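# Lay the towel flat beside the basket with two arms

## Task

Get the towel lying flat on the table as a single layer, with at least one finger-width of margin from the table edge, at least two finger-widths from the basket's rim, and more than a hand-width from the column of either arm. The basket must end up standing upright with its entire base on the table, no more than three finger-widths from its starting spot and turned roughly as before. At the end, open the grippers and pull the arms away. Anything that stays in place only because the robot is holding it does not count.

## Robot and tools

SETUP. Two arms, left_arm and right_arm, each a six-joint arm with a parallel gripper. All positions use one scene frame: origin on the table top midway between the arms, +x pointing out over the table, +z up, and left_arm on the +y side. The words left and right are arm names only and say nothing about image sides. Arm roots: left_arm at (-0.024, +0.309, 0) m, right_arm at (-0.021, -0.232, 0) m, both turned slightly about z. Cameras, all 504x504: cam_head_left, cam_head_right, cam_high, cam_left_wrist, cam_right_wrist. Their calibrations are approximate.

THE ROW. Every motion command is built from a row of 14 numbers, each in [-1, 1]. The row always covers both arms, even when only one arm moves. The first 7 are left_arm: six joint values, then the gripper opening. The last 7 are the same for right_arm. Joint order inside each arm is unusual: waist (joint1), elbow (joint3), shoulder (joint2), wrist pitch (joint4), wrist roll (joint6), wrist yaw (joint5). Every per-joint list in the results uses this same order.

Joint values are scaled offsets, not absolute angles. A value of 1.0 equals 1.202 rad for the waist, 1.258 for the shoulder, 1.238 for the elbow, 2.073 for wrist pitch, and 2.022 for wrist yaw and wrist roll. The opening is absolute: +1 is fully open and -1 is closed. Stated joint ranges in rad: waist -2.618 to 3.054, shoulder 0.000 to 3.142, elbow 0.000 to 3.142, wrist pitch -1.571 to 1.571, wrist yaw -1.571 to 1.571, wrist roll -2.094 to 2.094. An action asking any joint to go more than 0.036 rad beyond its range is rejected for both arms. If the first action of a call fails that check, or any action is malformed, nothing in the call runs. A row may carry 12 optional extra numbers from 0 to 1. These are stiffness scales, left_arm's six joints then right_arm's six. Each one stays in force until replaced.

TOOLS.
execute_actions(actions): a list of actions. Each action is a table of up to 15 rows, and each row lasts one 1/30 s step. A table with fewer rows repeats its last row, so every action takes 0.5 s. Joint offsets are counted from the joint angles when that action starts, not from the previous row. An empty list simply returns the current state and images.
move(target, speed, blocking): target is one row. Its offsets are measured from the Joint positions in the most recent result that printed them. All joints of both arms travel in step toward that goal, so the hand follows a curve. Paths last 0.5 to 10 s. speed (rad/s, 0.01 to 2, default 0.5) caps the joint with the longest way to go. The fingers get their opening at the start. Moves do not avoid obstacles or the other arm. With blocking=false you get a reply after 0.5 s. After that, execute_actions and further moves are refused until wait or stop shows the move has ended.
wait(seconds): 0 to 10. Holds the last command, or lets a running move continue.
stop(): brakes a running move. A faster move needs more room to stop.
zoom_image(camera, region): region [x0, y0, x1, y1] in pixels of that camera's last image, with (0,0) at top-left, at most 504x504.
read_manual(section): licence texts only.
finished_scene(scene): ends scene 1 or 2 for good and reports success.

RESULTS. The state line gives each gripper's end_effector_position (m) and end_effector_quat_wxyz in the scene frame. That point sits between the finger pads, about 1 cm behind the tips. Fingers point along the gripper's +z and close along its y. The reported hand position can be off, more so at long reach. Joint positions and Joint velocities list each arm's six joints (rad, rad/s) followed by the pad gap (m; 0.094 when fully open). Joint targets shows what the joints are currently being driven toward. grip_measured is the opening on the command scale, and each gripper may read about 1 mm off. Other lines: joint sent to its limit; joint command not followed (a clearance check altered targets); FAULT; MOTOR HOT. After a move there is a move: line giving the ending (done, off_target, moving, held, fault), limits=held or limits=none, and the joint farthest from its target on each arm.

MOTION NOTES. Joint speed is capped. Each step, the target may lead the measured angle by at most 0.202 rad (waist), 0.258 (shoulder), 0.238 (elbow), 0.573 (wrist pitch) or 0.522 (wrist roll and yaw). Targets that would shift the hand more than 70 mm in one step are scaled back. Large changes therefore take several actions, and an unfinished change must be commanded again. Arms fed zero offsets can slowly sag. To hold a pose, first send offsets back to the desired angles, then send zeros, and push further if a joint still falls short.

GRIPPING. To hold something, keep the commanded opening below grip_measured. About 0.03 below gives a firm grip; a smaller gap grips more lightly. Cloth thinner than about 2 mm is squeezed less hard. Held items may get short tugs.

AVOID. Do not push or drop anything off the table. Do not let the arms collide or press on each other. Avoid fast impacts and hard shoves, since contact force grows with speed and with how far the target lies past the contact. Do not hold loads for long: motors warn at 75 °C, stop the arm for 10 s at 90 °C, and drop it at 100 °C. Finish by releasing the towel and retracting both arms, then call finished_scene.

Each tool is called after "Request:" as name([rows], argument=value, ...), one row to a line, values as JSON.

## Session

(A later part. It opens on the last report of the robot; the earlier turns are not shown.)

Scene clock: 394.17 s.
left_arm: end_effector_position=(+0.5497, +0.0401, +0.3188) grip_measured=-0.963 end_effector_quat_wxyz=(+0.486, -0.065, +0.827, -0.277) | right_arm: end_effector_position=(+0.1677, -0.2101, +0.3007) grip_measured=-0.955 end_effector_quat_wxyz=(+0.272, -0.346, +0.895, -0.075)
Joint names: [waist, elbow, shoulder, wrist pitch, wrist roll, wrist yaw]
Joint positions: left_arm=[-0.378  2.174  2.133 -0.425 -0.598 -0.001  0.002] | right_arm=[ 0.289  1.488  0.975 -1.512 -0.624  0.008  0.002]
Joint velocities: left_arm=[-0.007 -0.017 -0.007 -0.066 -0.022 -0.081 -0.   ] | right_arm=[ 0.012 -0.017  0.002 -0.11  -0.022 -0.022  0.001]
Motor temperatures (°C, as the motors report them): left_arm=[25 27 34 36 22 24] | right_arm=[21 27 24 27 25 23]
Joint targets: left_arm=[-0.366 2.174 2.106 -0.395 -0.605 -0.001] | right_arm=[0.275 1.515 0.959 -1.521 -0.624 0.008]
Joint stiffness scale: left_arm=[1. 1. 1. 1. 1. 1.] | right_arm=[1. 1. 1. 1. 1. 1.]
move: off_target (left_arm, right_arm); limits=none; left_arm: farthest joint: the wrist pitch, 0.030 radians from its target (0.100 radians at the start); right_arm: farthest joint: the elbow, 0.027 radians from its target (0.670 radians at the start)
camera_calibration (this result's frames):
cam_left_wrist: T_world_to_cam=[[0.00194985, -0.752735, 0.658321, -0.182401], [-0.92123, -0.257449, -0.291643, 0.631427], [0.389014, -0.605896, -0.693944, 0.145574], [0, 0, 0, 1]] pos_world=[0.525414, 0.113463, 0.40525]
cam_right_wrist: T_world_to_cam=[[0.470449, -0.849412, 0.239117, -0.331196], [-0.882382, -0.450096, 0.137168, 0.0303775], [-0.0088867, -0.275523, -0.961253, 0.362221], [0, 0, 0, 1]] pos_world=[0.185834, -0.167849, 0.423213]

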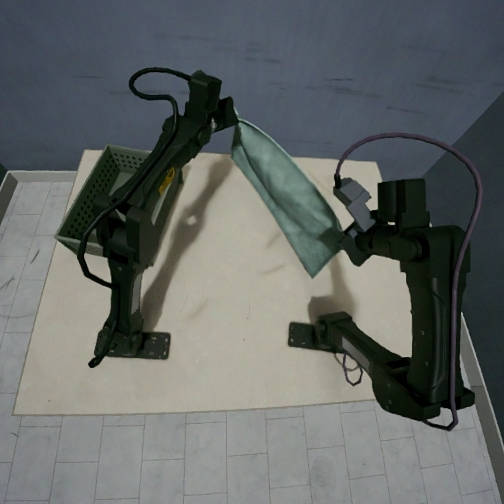

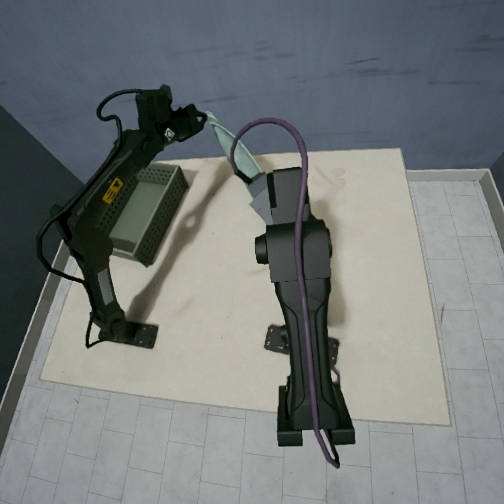

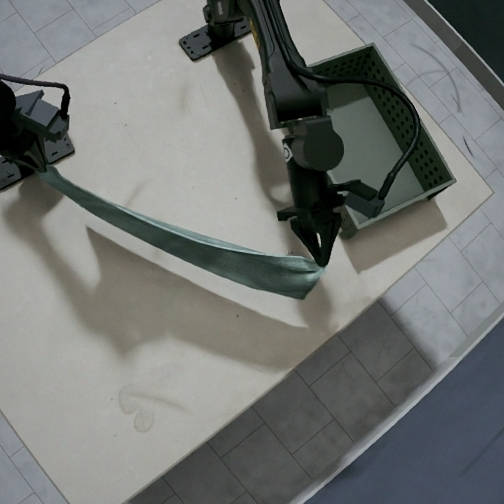

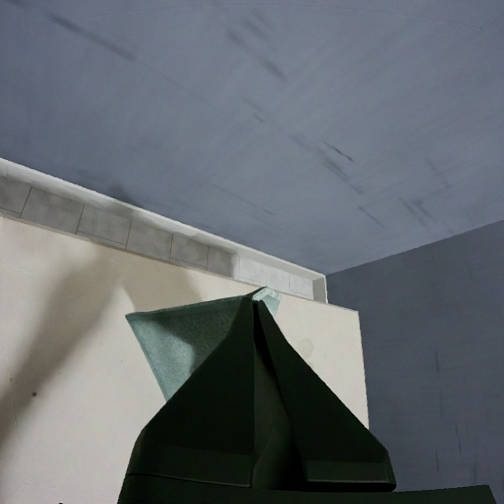

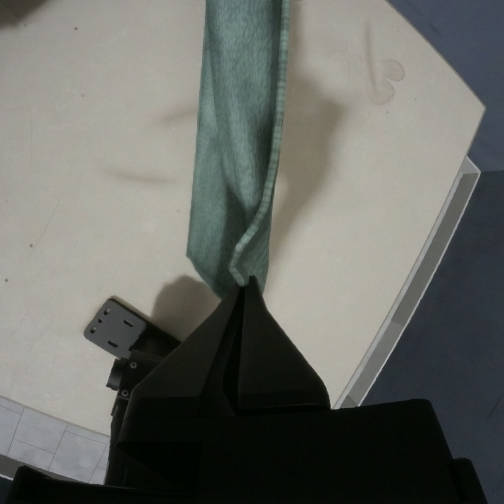

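Request:
move(target=[0,0.01,-0.02,0.014,0,0,-1,-0.381,0.134,0.331,0.189,-0.287,0,-1], speed=0.35)

Request:
move(target=[0,0.01,-0.02,0.014,-0.1,0,-1,0.02,0.46,0.545,0.255,-0.15,0,-1], speed=0.35)

Scene clock: 414.97 s.
left_arm: end_effector_position=(+0.5497, +0.0401, +0.3188) grip_measured=-0.963 end_effector_quat_wxyz=(+0.486, -0.065, +0.827, -0.277) | right_arm: end_effector_position=(+0.3092, -0.3451, +0.2948) grip_measured=-0.955 end_effector_quat_wxyz=(+0.229, -0.398, +0.859, -0.225)
Joint names: [waist, elbow, shoulder, wrist pitch, wrist roll, wrist yaw]
Joint positions: left_arm=[-0.378  2.174  2.133 -0.425 -0.598 -0.001  0.002] | right_arm=[-0.157  1.619  1.392 -1.144 -1.2    0.008  0.002]
Joint velocities: left_arm=[ 0.002 -0.002 -0.022  0.007  0.022 -0.007 -0.   ] | right_arm=[-0.007  0.002  0.007  0.022  0.007 -0.037 -0.   ]
Motor temperatures (°C, as the motors report them): left_arm=[25 27 33 38 22 24] | right_arm=[22 27 24 28 25 23]
Joint targets: left_arm=[-0.378 2.186 2.108 -0.396 -0.598 -0.001] | right_arm=[-0.170 1.654 1.392 -1.120 -1.205 0.008]
Joint stiffness scale: left_arm=[1. 1. 1. 1. 1. 1.] | right_arm=[1. 1. 1. 1. 1. 1.]
move: off_target (left_arm, right_arm); limits=none; left_arm: farthest joint: the wrist pitch, 0.029 radians from its target (0.029 radians at the start); right_arm: farthest joint: the elbow, 0.035 radians from its target (0.166 radians at the start)
camera_calibration (this result's frames):
cam_left_wrist: T_world_to_cam=[[0.00215658, -0.752524, 0.658561, -0.1826], [-0.921237, -0.257674, -0.291422, 0.631369], [0.388996, -0.606062, -0.693809, 0.145548], [0, 0, 0, 1]] pos_world=[0.525417, 0.113488, 0.40523]
cam_right_wrist: T_world_to_cam=[[0.478443, -0.707262, 0.520453, -0.547397], [-0.87724, -0.411466, 0.247276, 0.0745647], [0.0392601, -0.57487, -0.817302, 0.159969], [0, 0, 0, 1]] pos_world=[0.321029, -0.264511, 0.3972]

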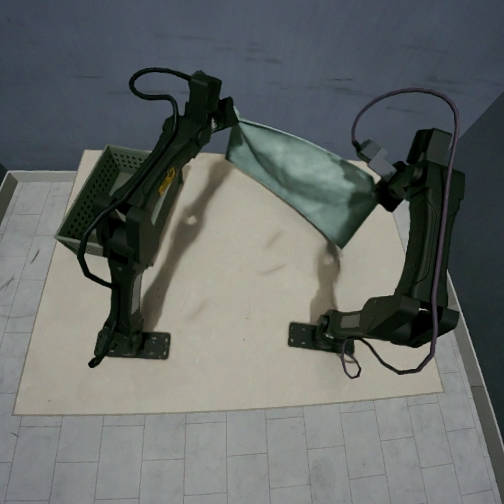

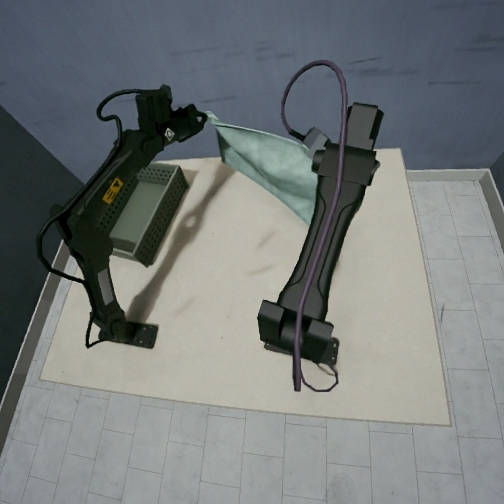

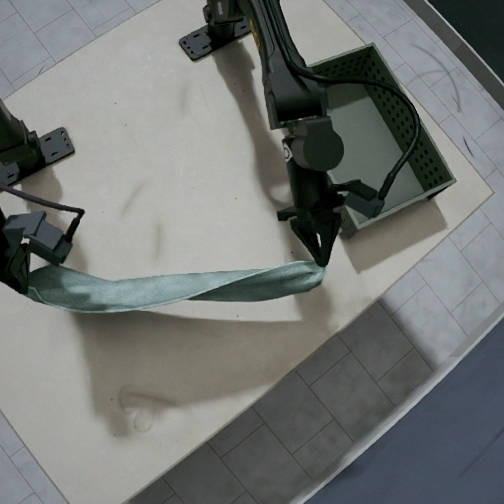

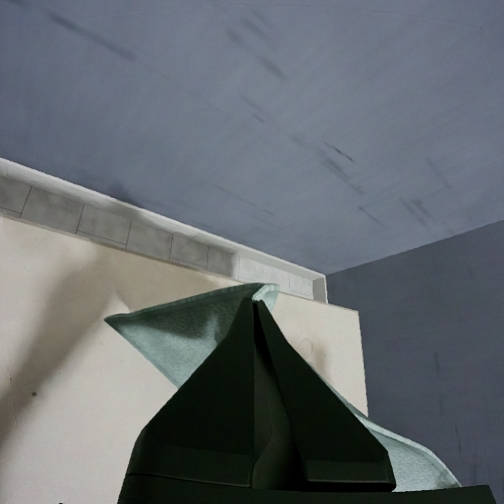

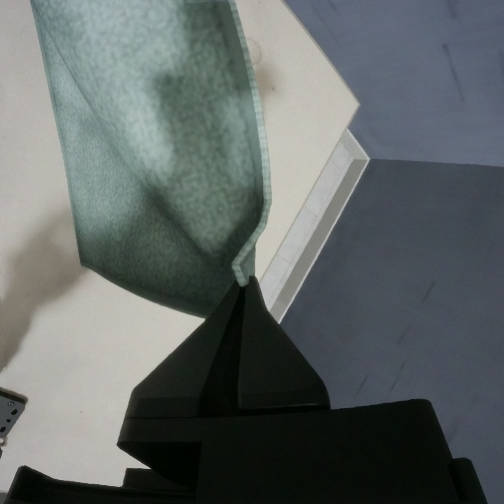

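Scene clock: 417.60 s.
left_arm: end_effector_position=(+0.5497, +0.0401, +0.3188) grip_measured=-0.963 end_effector_quat_wxyz=(+0.456, -0.146, +0.816, -0.324) | right_arm: end_effector_position=(+0.5481, -0.4170, +0.2866) grip_measured=-0.955 end_effector_quat_wxyz=(+0.289, -0.491, +0.731, -0.376)
Joint names: [waist, elbow, shoulder, wrist pitch, wrist roll, wrist yaw]
Joint positions: left_arm=[-0.378  2.174  2.133 -0.425 -0.795 -0.001  0.002] | right_arm=[-0.142  2.15   2.088 -0.645 -1.501  0.008  0.002]
Joint velocities: left_arm=[-0.007 -0.017  0.002  0.022 -0.037 -0.022  0.001] | right_arm=[-0.007 -0.002 -0.012 -0.037  0.037 -0.081 -0.   ]
Motor temperatures (°C, as the motors report them): left_arm=[25 27 33 38 22 24] | right_arm=[22 27 24 29 25 23]
Joint targets: left_arm=[-0.378 2.186 2.108 -0.396 -0.800 -0.001] | right_arm=[-0.133 2.189 2.078 -0.615 -1.503 0.008]
Joint stiffness scale: left_arm=[1. 1. 1. 1. 1. 1.] | right_arm=[1. 1. 1. 1. 1. 1.]
move: off_target (left_arm, right_arm); limits=none; left_arm: farthest joint: the wrist pitch, 0.029 radians from its target (0.029 radians at the start); right_arm: farthest joint: the elbow, 0.038 radians from its target (0.569 radians at the start)
camera_calibration (this result's frames):
cam_left_wrist: T_world_to_cam=[[0.108944, -0.630179, 0.768769, -0.281334], [-0.916146, -0.363771, -0.168363, 0.593593], [0.385755, -0.685963, -0.616967, 0.126035], [0, 0, 0, 1]] pos_world=[0.525849, 0.125097, 0.393979]
cam_right_wrist: T_world_to_cam=[[0.43817, -0.391373, 0.809218, -0.637233], [-0.824591, -0.533394, 0.188522, 0.19369], [0.35785, -0.749879, -0.55644, -0.219849], [0, 0, 0, 1]] pos_world=[0.517605, -0.310943, 0.356813]

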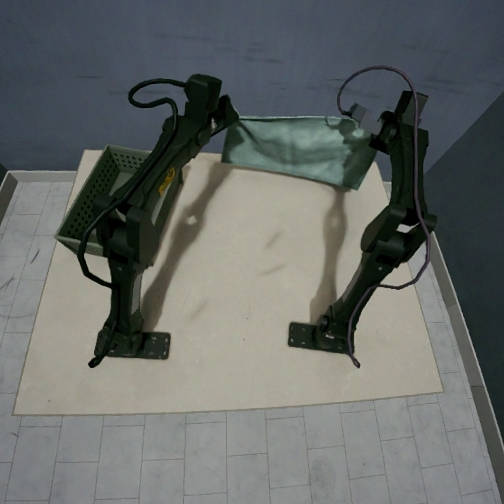

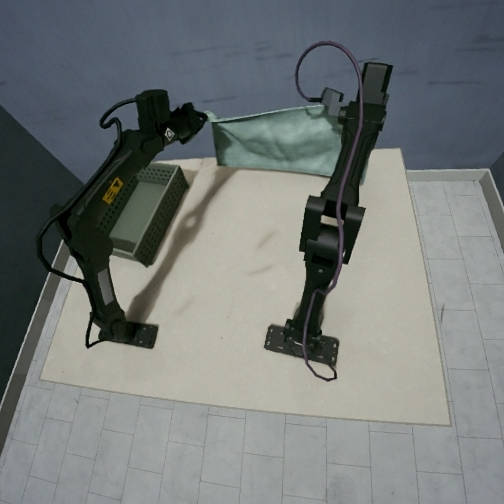

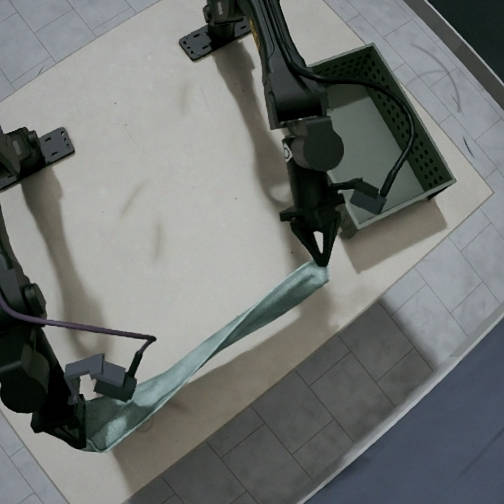

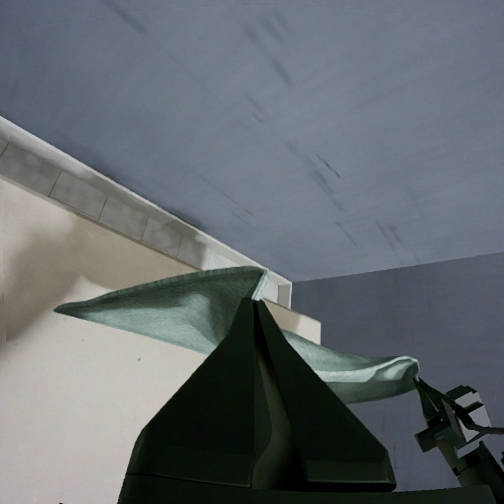

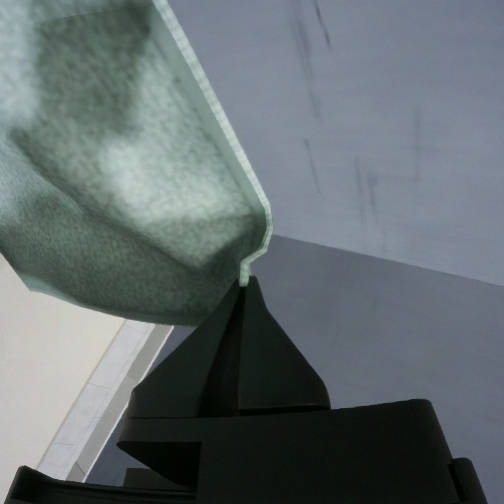

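Request:
move(target=[-0.024,0.01,0,-0.156,-0.15,0,-1,-0.024,-0.049,-0.04,-0.094,-0.1,0,-1], speed=0.4)

Request:
move(target=[-0.088,-0.204,-0.118,-0.132,-0.15,0,-1,-0.076,-0.292,-0.149,-0.08,-0.1,0,-1], speed=0.35)

Scene clock: 459.43 s.
left_arm: end_effector_position=(+0.5092, +0.0447, +0.2474) grip_measured=-0.963 end_effector_quat_wxyz=(+0.299, -0.281, +0.863, -0.295) | right_arm: end_effector_position=(+0.5098, -0.4138, +0.2342) grip_measured=-0.955 end_effector_quat_wxyz=(-0.192, +0.587, -0.720, +0.316)
Joint names: [waist, elbow, shoulder, wrist pitch, wrist roll, wrist yaw]
Joint positions: left_arm=[-0.399  2.174  2.142 -0.736 -1.093  0.001  0.002] | right_arm=[-0.158  2.094  2.073 -0.834 -1.7    0.008  0.002]
Joint velocities: left_arm=[-0.022  0.027  0.012  0.022  0.066  0.022  0.   ] | right_arm=[ 0.002 -0.002  0.007 -0.022  0.051 -0.022  0.   ]
Motor temperatures (°C, as the motors report them): left_arm=[25 27 33 41 22 24] | right_arm=[21 28 28 34 25 23]
Joint targets: left_arm=[-0.407 2.186 2.133 -0.749 -1.098 -0.001] | right_arm=[-0.171 2.090 2.038 -0.840 -1.703 0.008]
Joint stiffness scale: left_arm=[1. 1. 1. 1. 1. 1.] | right_arm=[1. 1. 1. 1. 1. 1.]
move: off_target (right_arm); limits=none; left_arm: farthest joint: the elbow, 0.013 radians from its target (0.013 radians at the start); right_arm: farthest joint: the shoulder, 0.036 radians from its target (0.050 radians at the start)
camera_calibration (this result's frames):
cam_left_wrist: T_world_to_cam=[[0.483641, -0.521605, 0.702865, -0.398489], [-0.847631, -0.479316, 0.227548, 0.418517], [0.218204, -0.705822, -0.673945, 0.201137], [0, 0, 0, 1]] pos_world=[0.503585, 0.134715, 0.320406]
cam_right_wrist: T_world_to_cam=[[0.677895, -0.274225, 0.682099, -0.6208], [-0.676341, -0.596281, 0.432448, 0.0149581], [0.288134, -0.754486, -0.589686, -0.19146], [0, 0, 0, 1]] pos_world=[0.48612, -0.305773, 0.304077]

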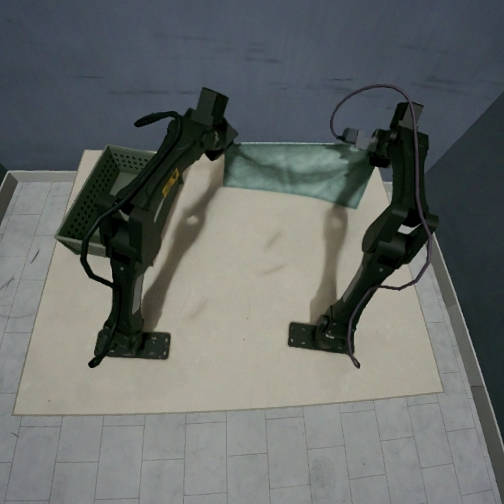

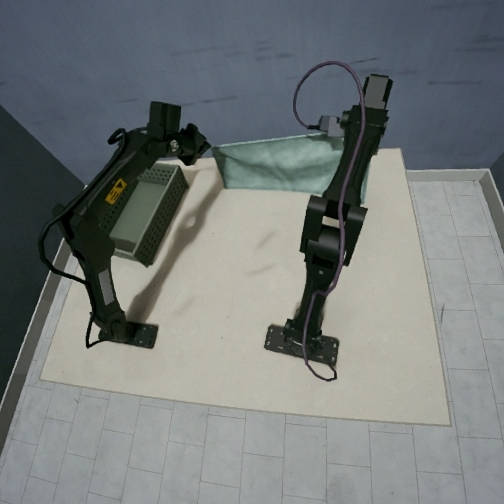

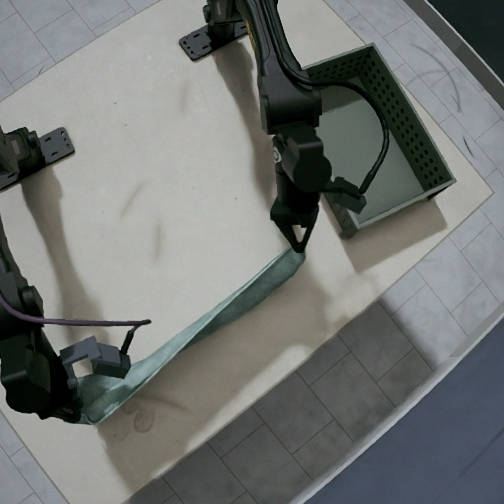

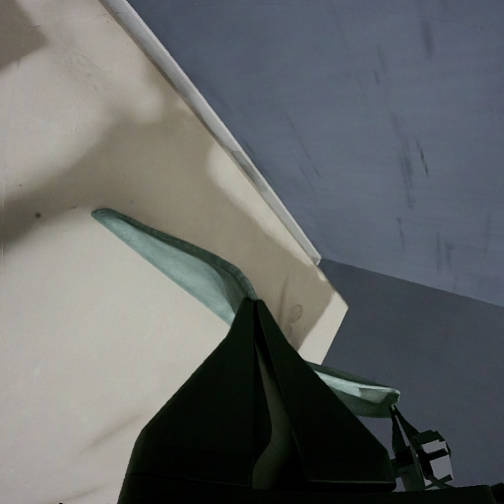

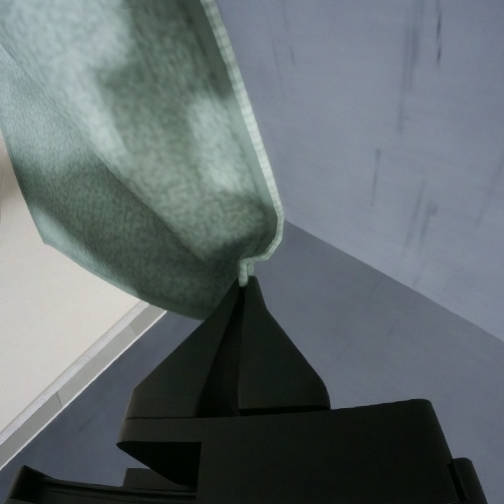

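Scene clock: 461.17 s.
left_arm: end_effector_position=(+0.4007, +0.0427, +0.1713) grip_measured=-0.963 end_effector_quat_wxyz=(+0.133, -0.390, +0.889, -0.199) | right_arm: end_effector_position=(+0.4001, -0.4152, +0.1530) grip_measured=-0.955 end_effector_quat_wxyz=(-0.078, +0.662, -0.722, +0.185)
Joint names: [waist, elbow, shoulder, wrist pitch, wrist roll, wrist yaw]
Joint positions: left_arm=[-0.499  1.929  2.027 -0.99  -1.389  0.003  0.002] | right_arm=[-0.238  1.739  1.92  -0.986 -1.896  0.008  0.002]
Joint velocities: left_arm=[-0.002 -0.012  0.007  0.007 -0.007  0.022 -0.001] | right_arm=[ 0.002 -0.012 -0.002  0.007 -0.051  0.037  0.   ]
Motor temperatures (°C, as the motors report them): left_arm=[25 27 33 40 22 24] | right_arm=[21 28 28 33 25 23]
Joint targets: left_arm=[-0.505 1.921 1.994 -1.010 -1.396 0.001] | right_arm=[-0.249 1.732 1.886 -1.000 -1.902 0.008]
Joint stiffness scale: left_arm=[1. 1. 1. 1. 1. 1.] | right_arm=[1. 1. 1. 1. 1. 1.]
move: off_target (left_arm, right_arm); limits=none; left_arm: farthest joint: the shoulder, 0.033 radians from its target (0.148 radians at the start); right_arm: farthest joint: the shoulder, 0.035 radians from its target (0.188 radians at the start)
camera_calibration (this result's frames):
cam_left_wrist: T_world_to_cam=[[0.790512, -0.448431, 0.417134, -0.370678], [-0.612399, -0.587261, 0.529237, 0.201608], [0.00763996, -0.673821, -0.738855, 0.266213], [0, 0, 0, 1]] pos_world=[0.414456, 0.131552, 0.244617]
cam_right_wrist: T_world_to_cam=[[0.897696, -0.220453, 0.381499, -0.51103], [-0.425522, -0.658435, 0.620802, -0.179916], [0.114335, -0.719628, -0.684882, -0.110161], [0, 0, 0, 1]] pos_world=[0.394787, -0.310396, 0.231202]

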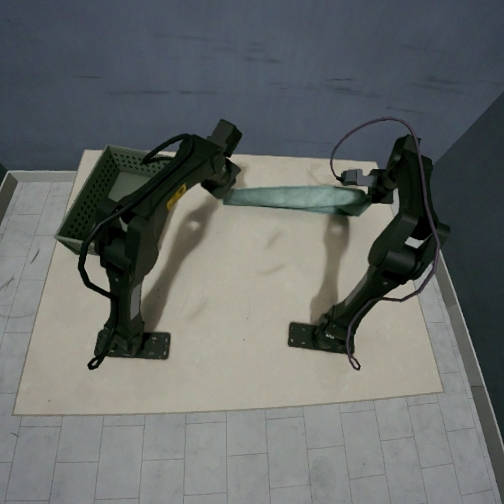

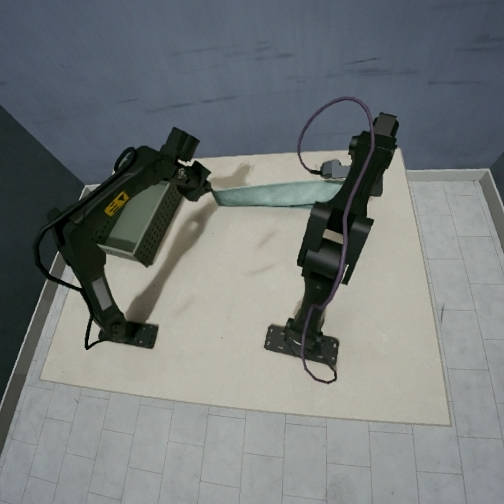

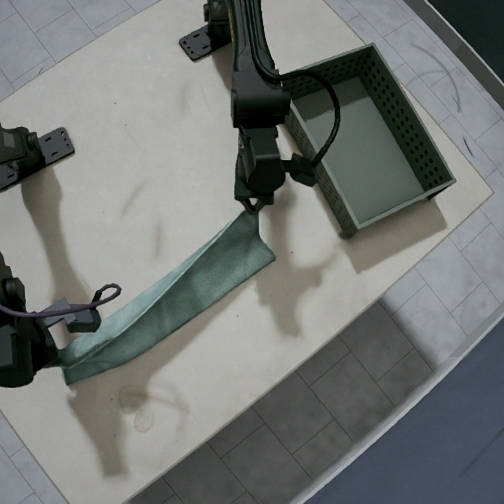

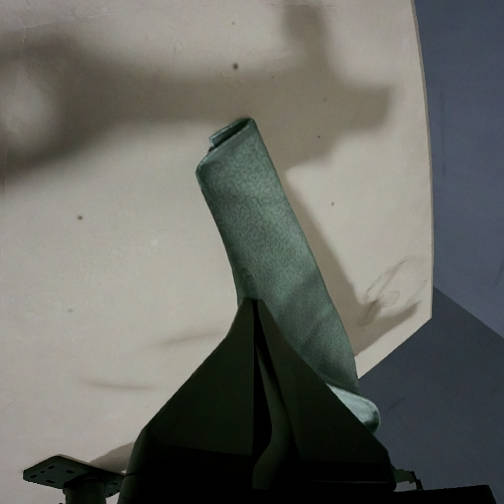

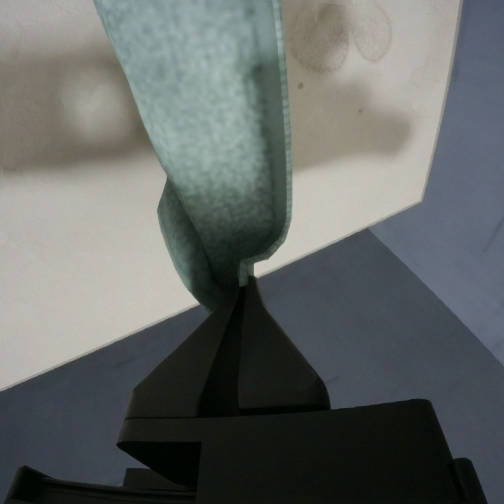

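Request:
move(target=[-0.121,0.145,-0.209,-0.195,-0.2,0,-1,-0.111,0.124,-0.257,-0.196,-0.075,0,-1], speed=0.3)

Scene clock: 489.30 s.
left_arm: end_effector_position=(+0.2901, +0.0454, +0.2874) grip_measured=-0.963 end_effector_quat_wxyz=(+0.077, -0.500, +0.830, -0.233) | right_arm: end_effector_position=(+0.2893, -0.4144, +0.2763) grip_measured=-0.955 end_effector_quat_wxyz=(-0.058, +0.669, -0.711, +0.211)
Joint names: [waist, elbow, shoulder, wrist pitch, wrist roll, wrist yaw]
Joint positions: left_arm=[-0.637  2.08   1.782 -1.373 -1.785  0.005  0.002] | right_arm=[-0.359  1.866  1.616 -1.38  -2.042  0.008  0.002]
Joint velocities: left_arm=[ 0.002 -0.002  0.012 -0.022  0.007  0.022  0.   ] | right_arm=[ 0.007 -0.002  0.007  0.037 -0.066  0.007 -0.   ]
Motor temperatures (°C, as the motors report them): left_arm=[25 27 33 37 22 24] | right_arm=[21 27 28 31 25 23]
Joint targets: left_arm=[-0.644 2.109 1.764 -1.394 -1.793 0.003] | right_arm=[-0.371 1.892 1.597 -1.392 -2.048 0.008]
Joint stiffness scale: left_arm=[1. 1. 1. 1. 1. 1.] | right_arm=[1. 1. 1. 1. 1. 1.]
move: off_target (left_arm, right_arm); limits=none; left_arm: farthest joint: the elbow, 0.029 radians from its target (0.180 radians at the start); right_arm: farthest joint: the elbow, 0.027 radians from its target (0.154 radians at the start)
camera_calibration (this result's frames):
cam_left_wrist: T_world_to_cam=[[0.900927, -0.204676, 0.382671, -0.363662], [-0.424178, -0.601579, 0.676886, -0.0224046], [0.0916645, -0.772146, -0.628799, 0.303065], [0, 0, 0, 1]] pos_world=[0.29035, 0.1461, 0.344896]
cam_right_wrist: T_world_to_cam=[[0.8981, -0.182428, 0.40017, -0.447942], [-0.421148, -0.618865, 0.663054, -0.299692], [0.126692, -0.76402, -0.632632, -0.0489008], [0, 0, 0, 1]] pos_world=[0.282278, -0.304547, 0.347029]

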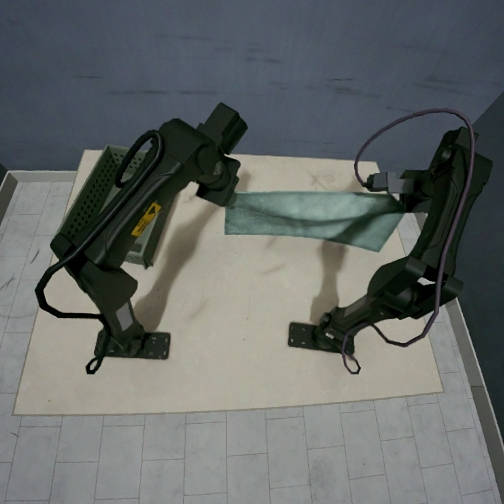

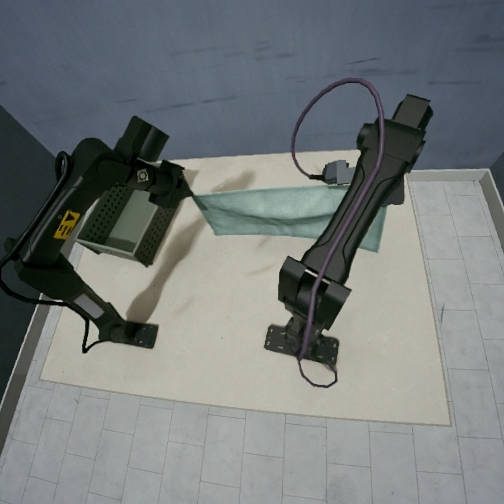

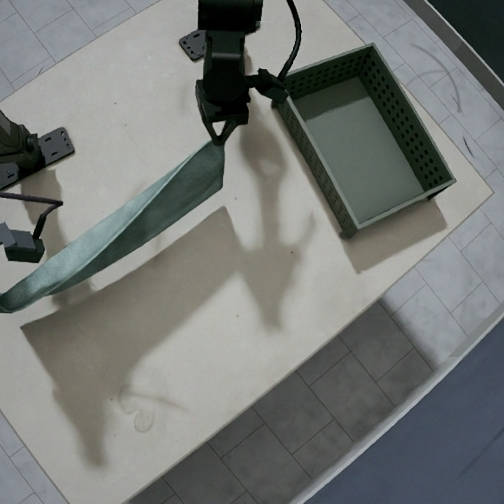

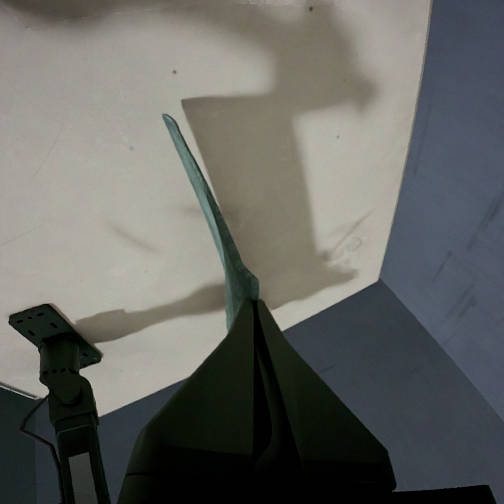

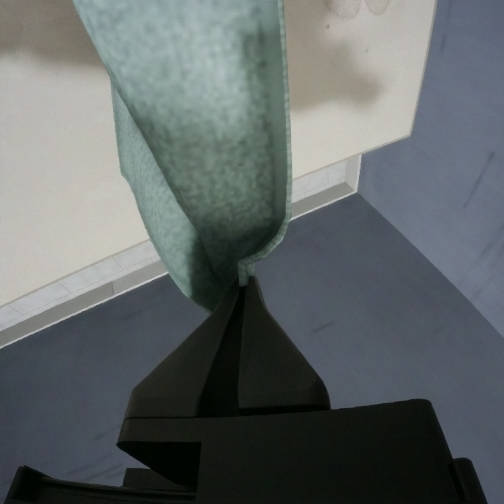

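Request:
move(target=[0.129,-0.128,0.187,0.191,0,0,-1,0.107,-0.108,0.224,0.203,0,0,-1], speed=0.35)

Scene clock: 498.33 s.
left_arm: end_effector_position=(+0.4018, +0.0463, +0.1672) grip_measured=-0.963 end_effector_quat_wxyz=(+0.088, -0.561, +0.794, -0.216) | right_arm: end_effector_position=(+0.4008, -0.4157, +0.1593) grip_measured=-0.955 end_effector_quat_wxyz=(-0.067, +0.712, -0.670, +0.199)
Joint names: [waist, elbow, shoulder, wrist pitch, wrist roll, wrist yaw]
Joint positions: left_arm=[-0.49   1.925  2.032 -0.993 -1.786  0.007  0.002] | right_arm=[-0.238  1.735  1.905 -0.977 -2.042  0.008  0.002]
Joint velocities: left_arm=[-0.012  0.002 -0.002 -0.022 -0.051  0.051 -0.   ] | right_arm=[-0.022 -0.007 -0.002  0.022  0.007 -0.051  0.   ]
Motor temperatures (°C, as the motors report them): left_arm=[25 27 32 37 22 24] | right_arm=[22 27 27 31 25 23]
Joint targets: left_arm=[-0.482 1.921 2.017 -0.977 -1.785 0.005] | right_arm=[-0.230 1.732 1.898 -0.959 -2.042 0.008]
Joint stiffness scale: left_arm=[1. 1. 1. 1. 1. 1.] | right_arm=[1. 1. 1. 1. 1. 1.]
move: done; limits=none; left_arm: farthest joint: the wrist pitch, 0.016 radians from its target (0.396 radians at the start); right_arm: farthest joint: the wrist pitch, 0.018 radians from its target (0.422 radians at the start)
camera_calibration (this result's frames):
cam_left_wrist: T_world_to_cam=[[0.929323, -0.0753601, 0.361497, -0.431964], [-0.317171, -0.664236, 0.6769, 0.0667856], [0.189108, -0.743715, -0.641191, 0.179548], [0, 0, 0, 1]] pos_world=[0.388662, 0.145341, 0.226071]
cam_right_wrist: T_world_to_cam=[[0.91962, -0.0753576, 0.385514, -0.463236], [-0.333181, -0.669479, 0.663919, -0.232294], [0.208062, -0.738999, -0.640774, -0.15894], [0, 0, 0, 1]] pos_world=[0.381674, -0.307881, 0.230964]

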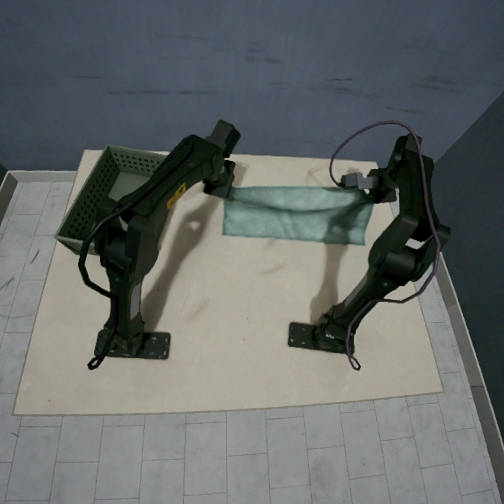

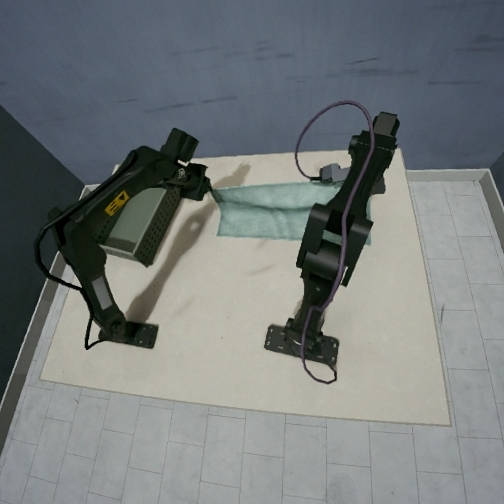

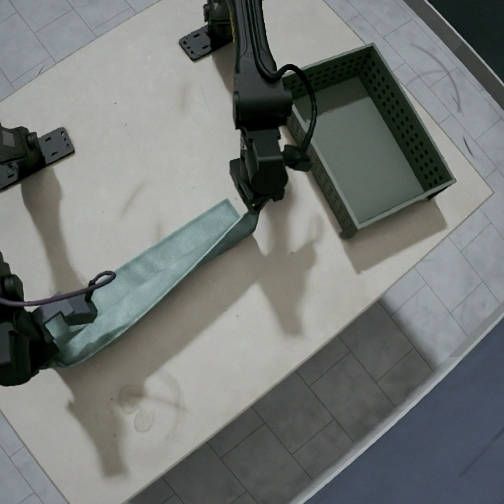

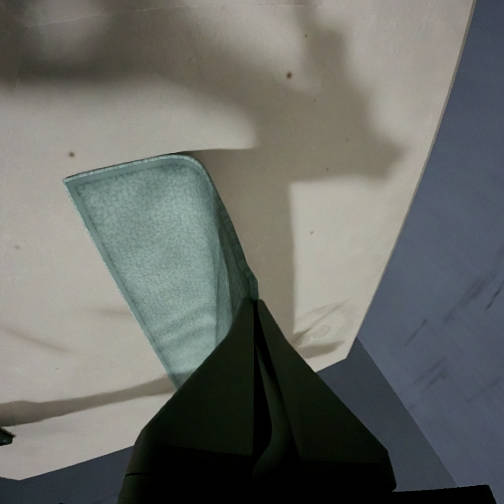

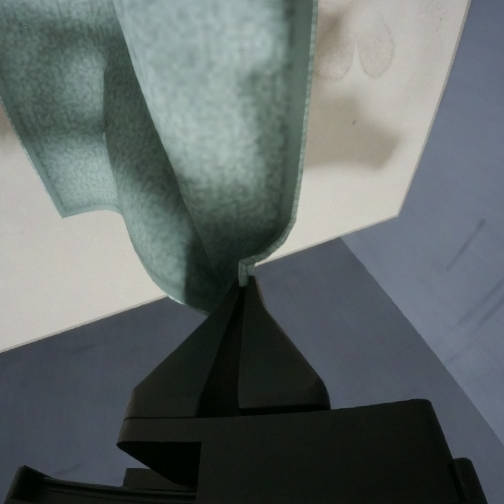

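Request:
move(target=[0.088,0.183,0.249,0.123,0,0,-1,0.06,0.152,0.242,0.11,0,0,-1], speed=0.3)

Scene clock: 519.13 s.
left_arm: end_effector_position=(+0.5083, +0.0468, +0.0927) grip_measured=-0.963 end_effector_quat_wxyz=(+0.117, -0.591, +0.757, -0.254) | right_arm: end_effector_position=(+0.4901, -0.4161, +0.0853) grip_measured=-0.955 end_effector_quat_wxyz=(-0.083, +0.729, -0.643, +0.219)
Joint names: [waist, elbow, shoulder, wrist pitch, wrist roll, wrist yaw]
Joint positions: left_arm=[-0.394  2.113  2.361 -0.756 -1.786  0.01   0.002] | right_arm=[-0.173  1.888  2.218 -0.767 -2.042  0.008  0.002]
Joint velocities: left_arm=[-0.007  0.007  0.002  0.095  0.007 -0.037 -0.   ] | right_arm=[ 0.007 -0.012  0.022 -0.037 -0.081 -0.007 -0.001]
Motor temperatures (°C, as the motors report them): left_arm=[25 27 32 37 22 24] | right_arm=[21 27 28 31 25 23]
Joint targets: left_arm=[-0.385 2.152 2.345 -0.738 -1.786 0.007] | right_arm=[-0.166 1.923 2.209 -0.749 -2.042 0.008]
Joint stiffness scale: left_arm=[1. 1. 1. 1. 1. 1.] | right_arm=[1. 1. 1. 1. 1. 1.]
move: off_target (left_arm, right_arm); limits=none; left_arm: farthest joint: the elbow, 0.038 radians from its target (0.226 radians at the start); right_arm: farthest joint: the elbow, 0.036 radians from its target (0.188 radians at the start)
camera_calibration (this result's frames):
cam_left_wrist: T_world_to_cam=[[0.898385, 0.0306534, 0.438138, -0.500326], [-0.310662, -0.660819, 0.683233, 0.147291], [0.310473, -0.749919, -0.584147, 0.0453481], [0, 0, 0, 1]] pos_world=[0.481164, 0.146677, 0.145068]
cam_right_wrist: T_world_to_cam=[[0.90373, -0.00882851, 0.428012, -0.485037], [-0.319783, -0.678629, 0.661212, -0.163871], [0.284624, -0.734428, -0.616121, -0.262909], [0, 0, 0, 1]] pos_world=[0.460769, -0.308577, 0.153971]

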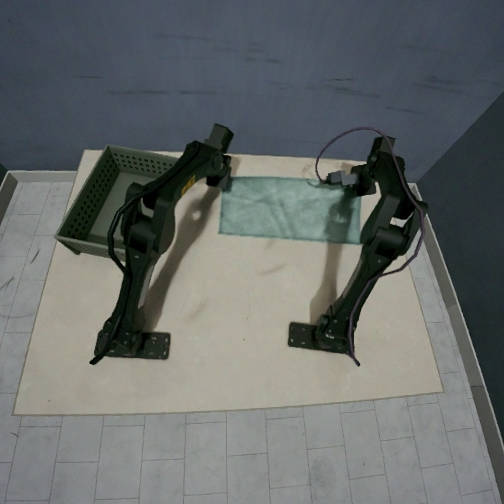

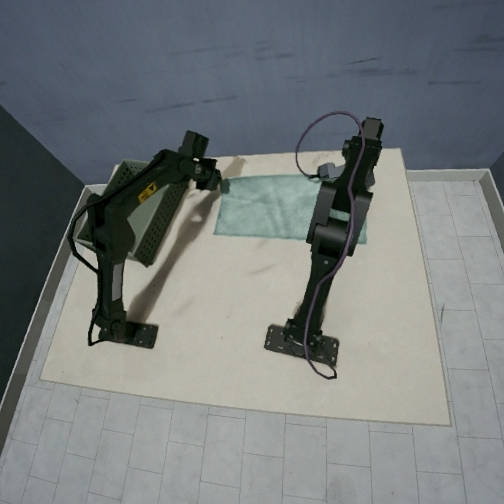

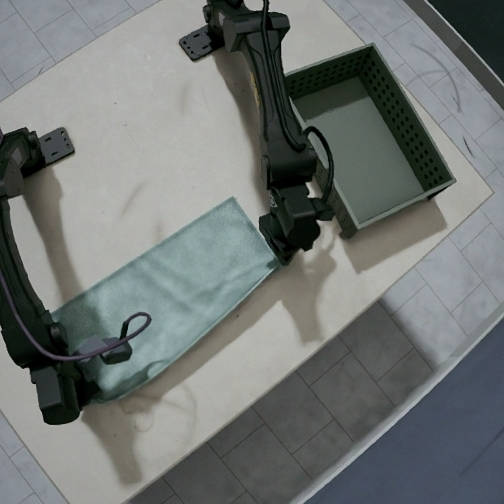

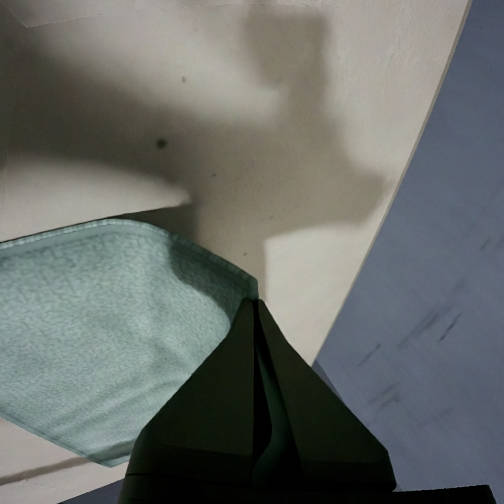

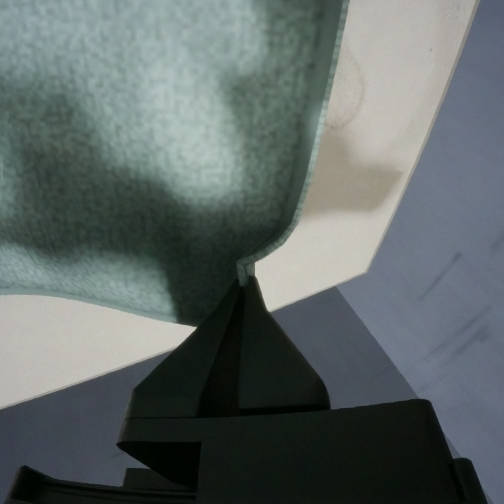

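Request:
zoom_image(camera="cam_high", region=[240, 120, 400, 280])

Request:
zoom_image(camera="cam_head_right", region=[120, 120, 260, 260])

Region (240, 120, 400, 280) of cam_high's 504x504 image, scaled by 3.150, with more detail than that image has.

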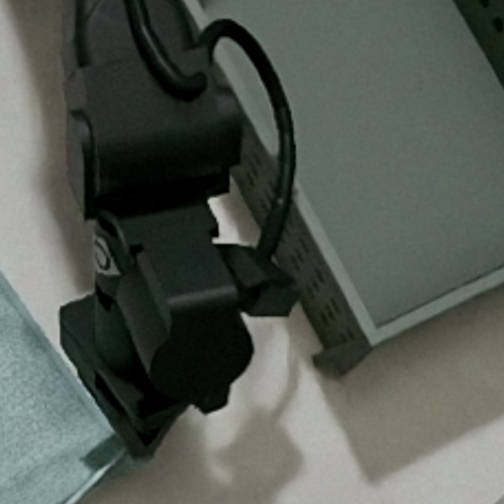

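Region (120, 120, 260, 260) of cam_head_right's 504x504 image, scaled by 3.600, with more detail than that image has.

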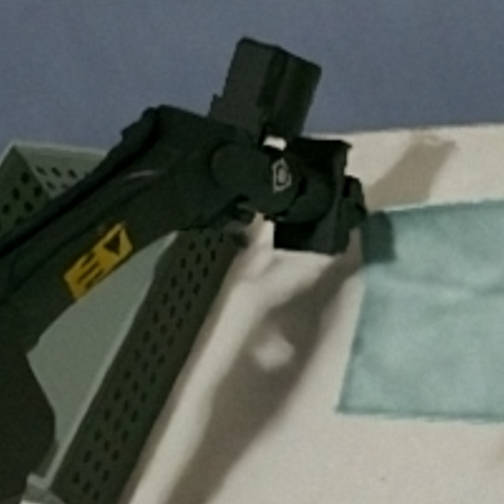

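Request:
move(target=[0,0.18,0.175,0.093,0.2,0,-1,-0.024,0.145,0.167,0.097,0,0,-1], speed=0.25)

Scene clock: 542.37 s.
left_arm: end_effector_position=(+0.5647, +0.0184, +0.0529) grip_measured=-0.963 end_effector_quat_wxyz=(+0.200, -0.423, +0.839, -0.277) | right_arm: end_effector_position=(+0.5467, -0.4445, +0.0431) grip_measured=-0.955 end_effector_quat_wxyz=(-0.101, +0.714, -0.638, +0.270)
Joint names: [waist, elbow, shoulder, wrist pitch, wrist roll, wrist yaw]
Joint positions: left_arm=[-0.394  2.3    2.592 -0.582 -1.395  0.014  0.002] | right_arm=[-0.186  2.033  2.433 -0.586 -2.042  0.008  0.002]
Joint velocities: left_arm=[-0.007 -0.017  0.007  0.007  0.022 -0.022 -0.   ] | right_arm=[ 0.007 -0.022 -0.017 -0.081 -0.051 -0.037 -0.001]
Motor temperatures (°C, as the motors report them): left_arm=[25 28 34 37 22 24] | right_arm=[21 28 29 31 25 23]
Joint targets: left_arm=[-0.394 2.336 2.581 -0.563 -1.381 0.010] | right_arm=[-0.202 2.067 2.428 -0.566 -2.042 0.008]
Joint stiffness scale: left_arm=[1. 1. 1. 1. 1. 1.] | right_arm=[1. 1. 1. 1. 1. 1.]
move: off_target (left_arm, right_arm); limits=none; left_arm: farthest joint: the elbow, 0.036 radians from its target (0.223 radians at the start); right_arm: farthest joint: the elbow, 0.035 radians from its target (0.180 radians at the start)
camera_calibration (this result's frames):
cam_left_wrist: T_world_to_cam=[[0.737745, -0.309739, 0.599829, -0.444243], [-0.642778, -0.593853, 0.483916, 0.370086], [0.206322, -0.742564, -0.637205, 0.0447765], [0, 0, 0, 1]] pos_world=[0.556382, 0.115427, 0.115911]
cam_right_wrist: T_world_to_cam=[[0.854028, -0.00169109, 0.520225, -0.492024], [-0.396733, -0.648966, 0.649189, -0.0814233], [0.33651, -0.760816, -0.554906, -0.368655], [0, 0, 0, 1]] pos_world=[0.511955, -0.334152, 0.104253]

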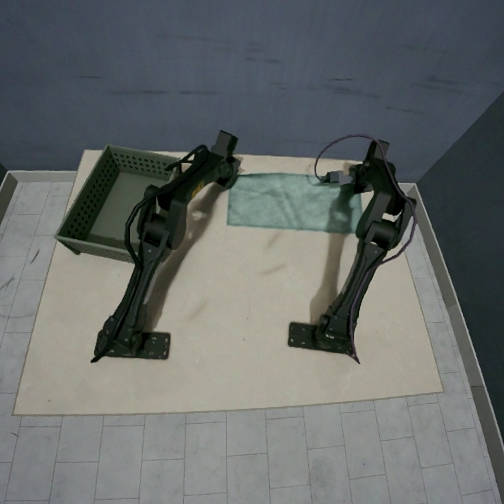

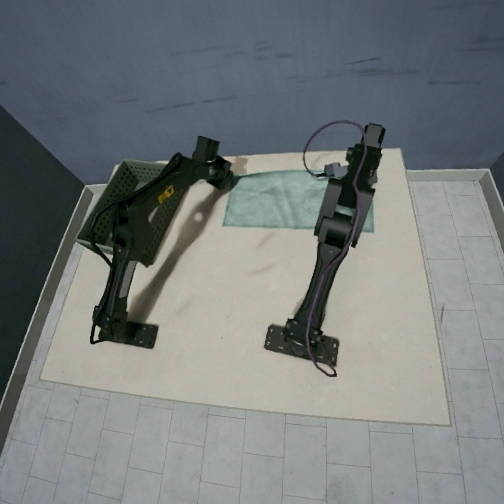

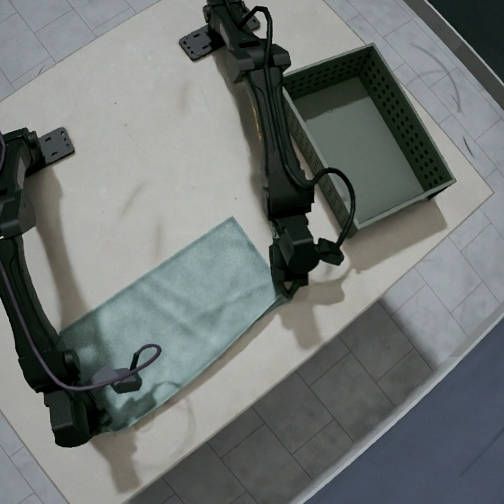

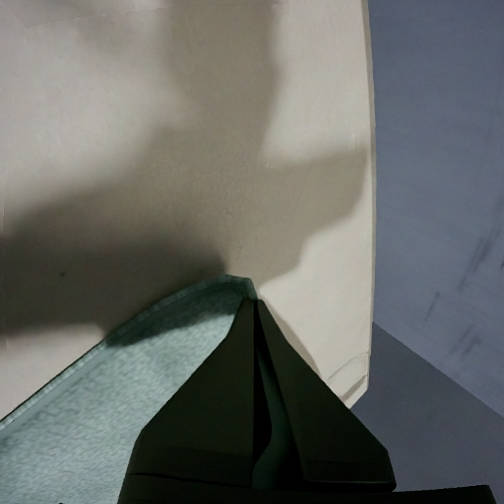

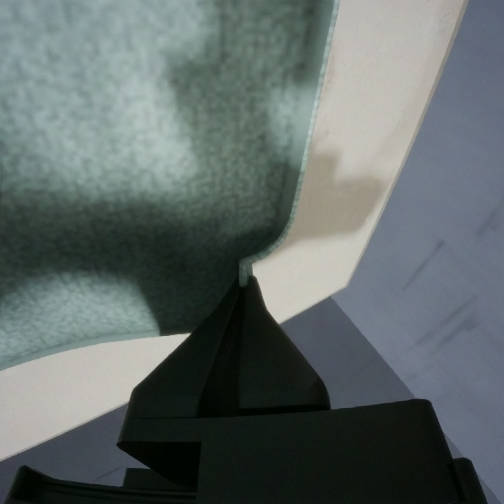

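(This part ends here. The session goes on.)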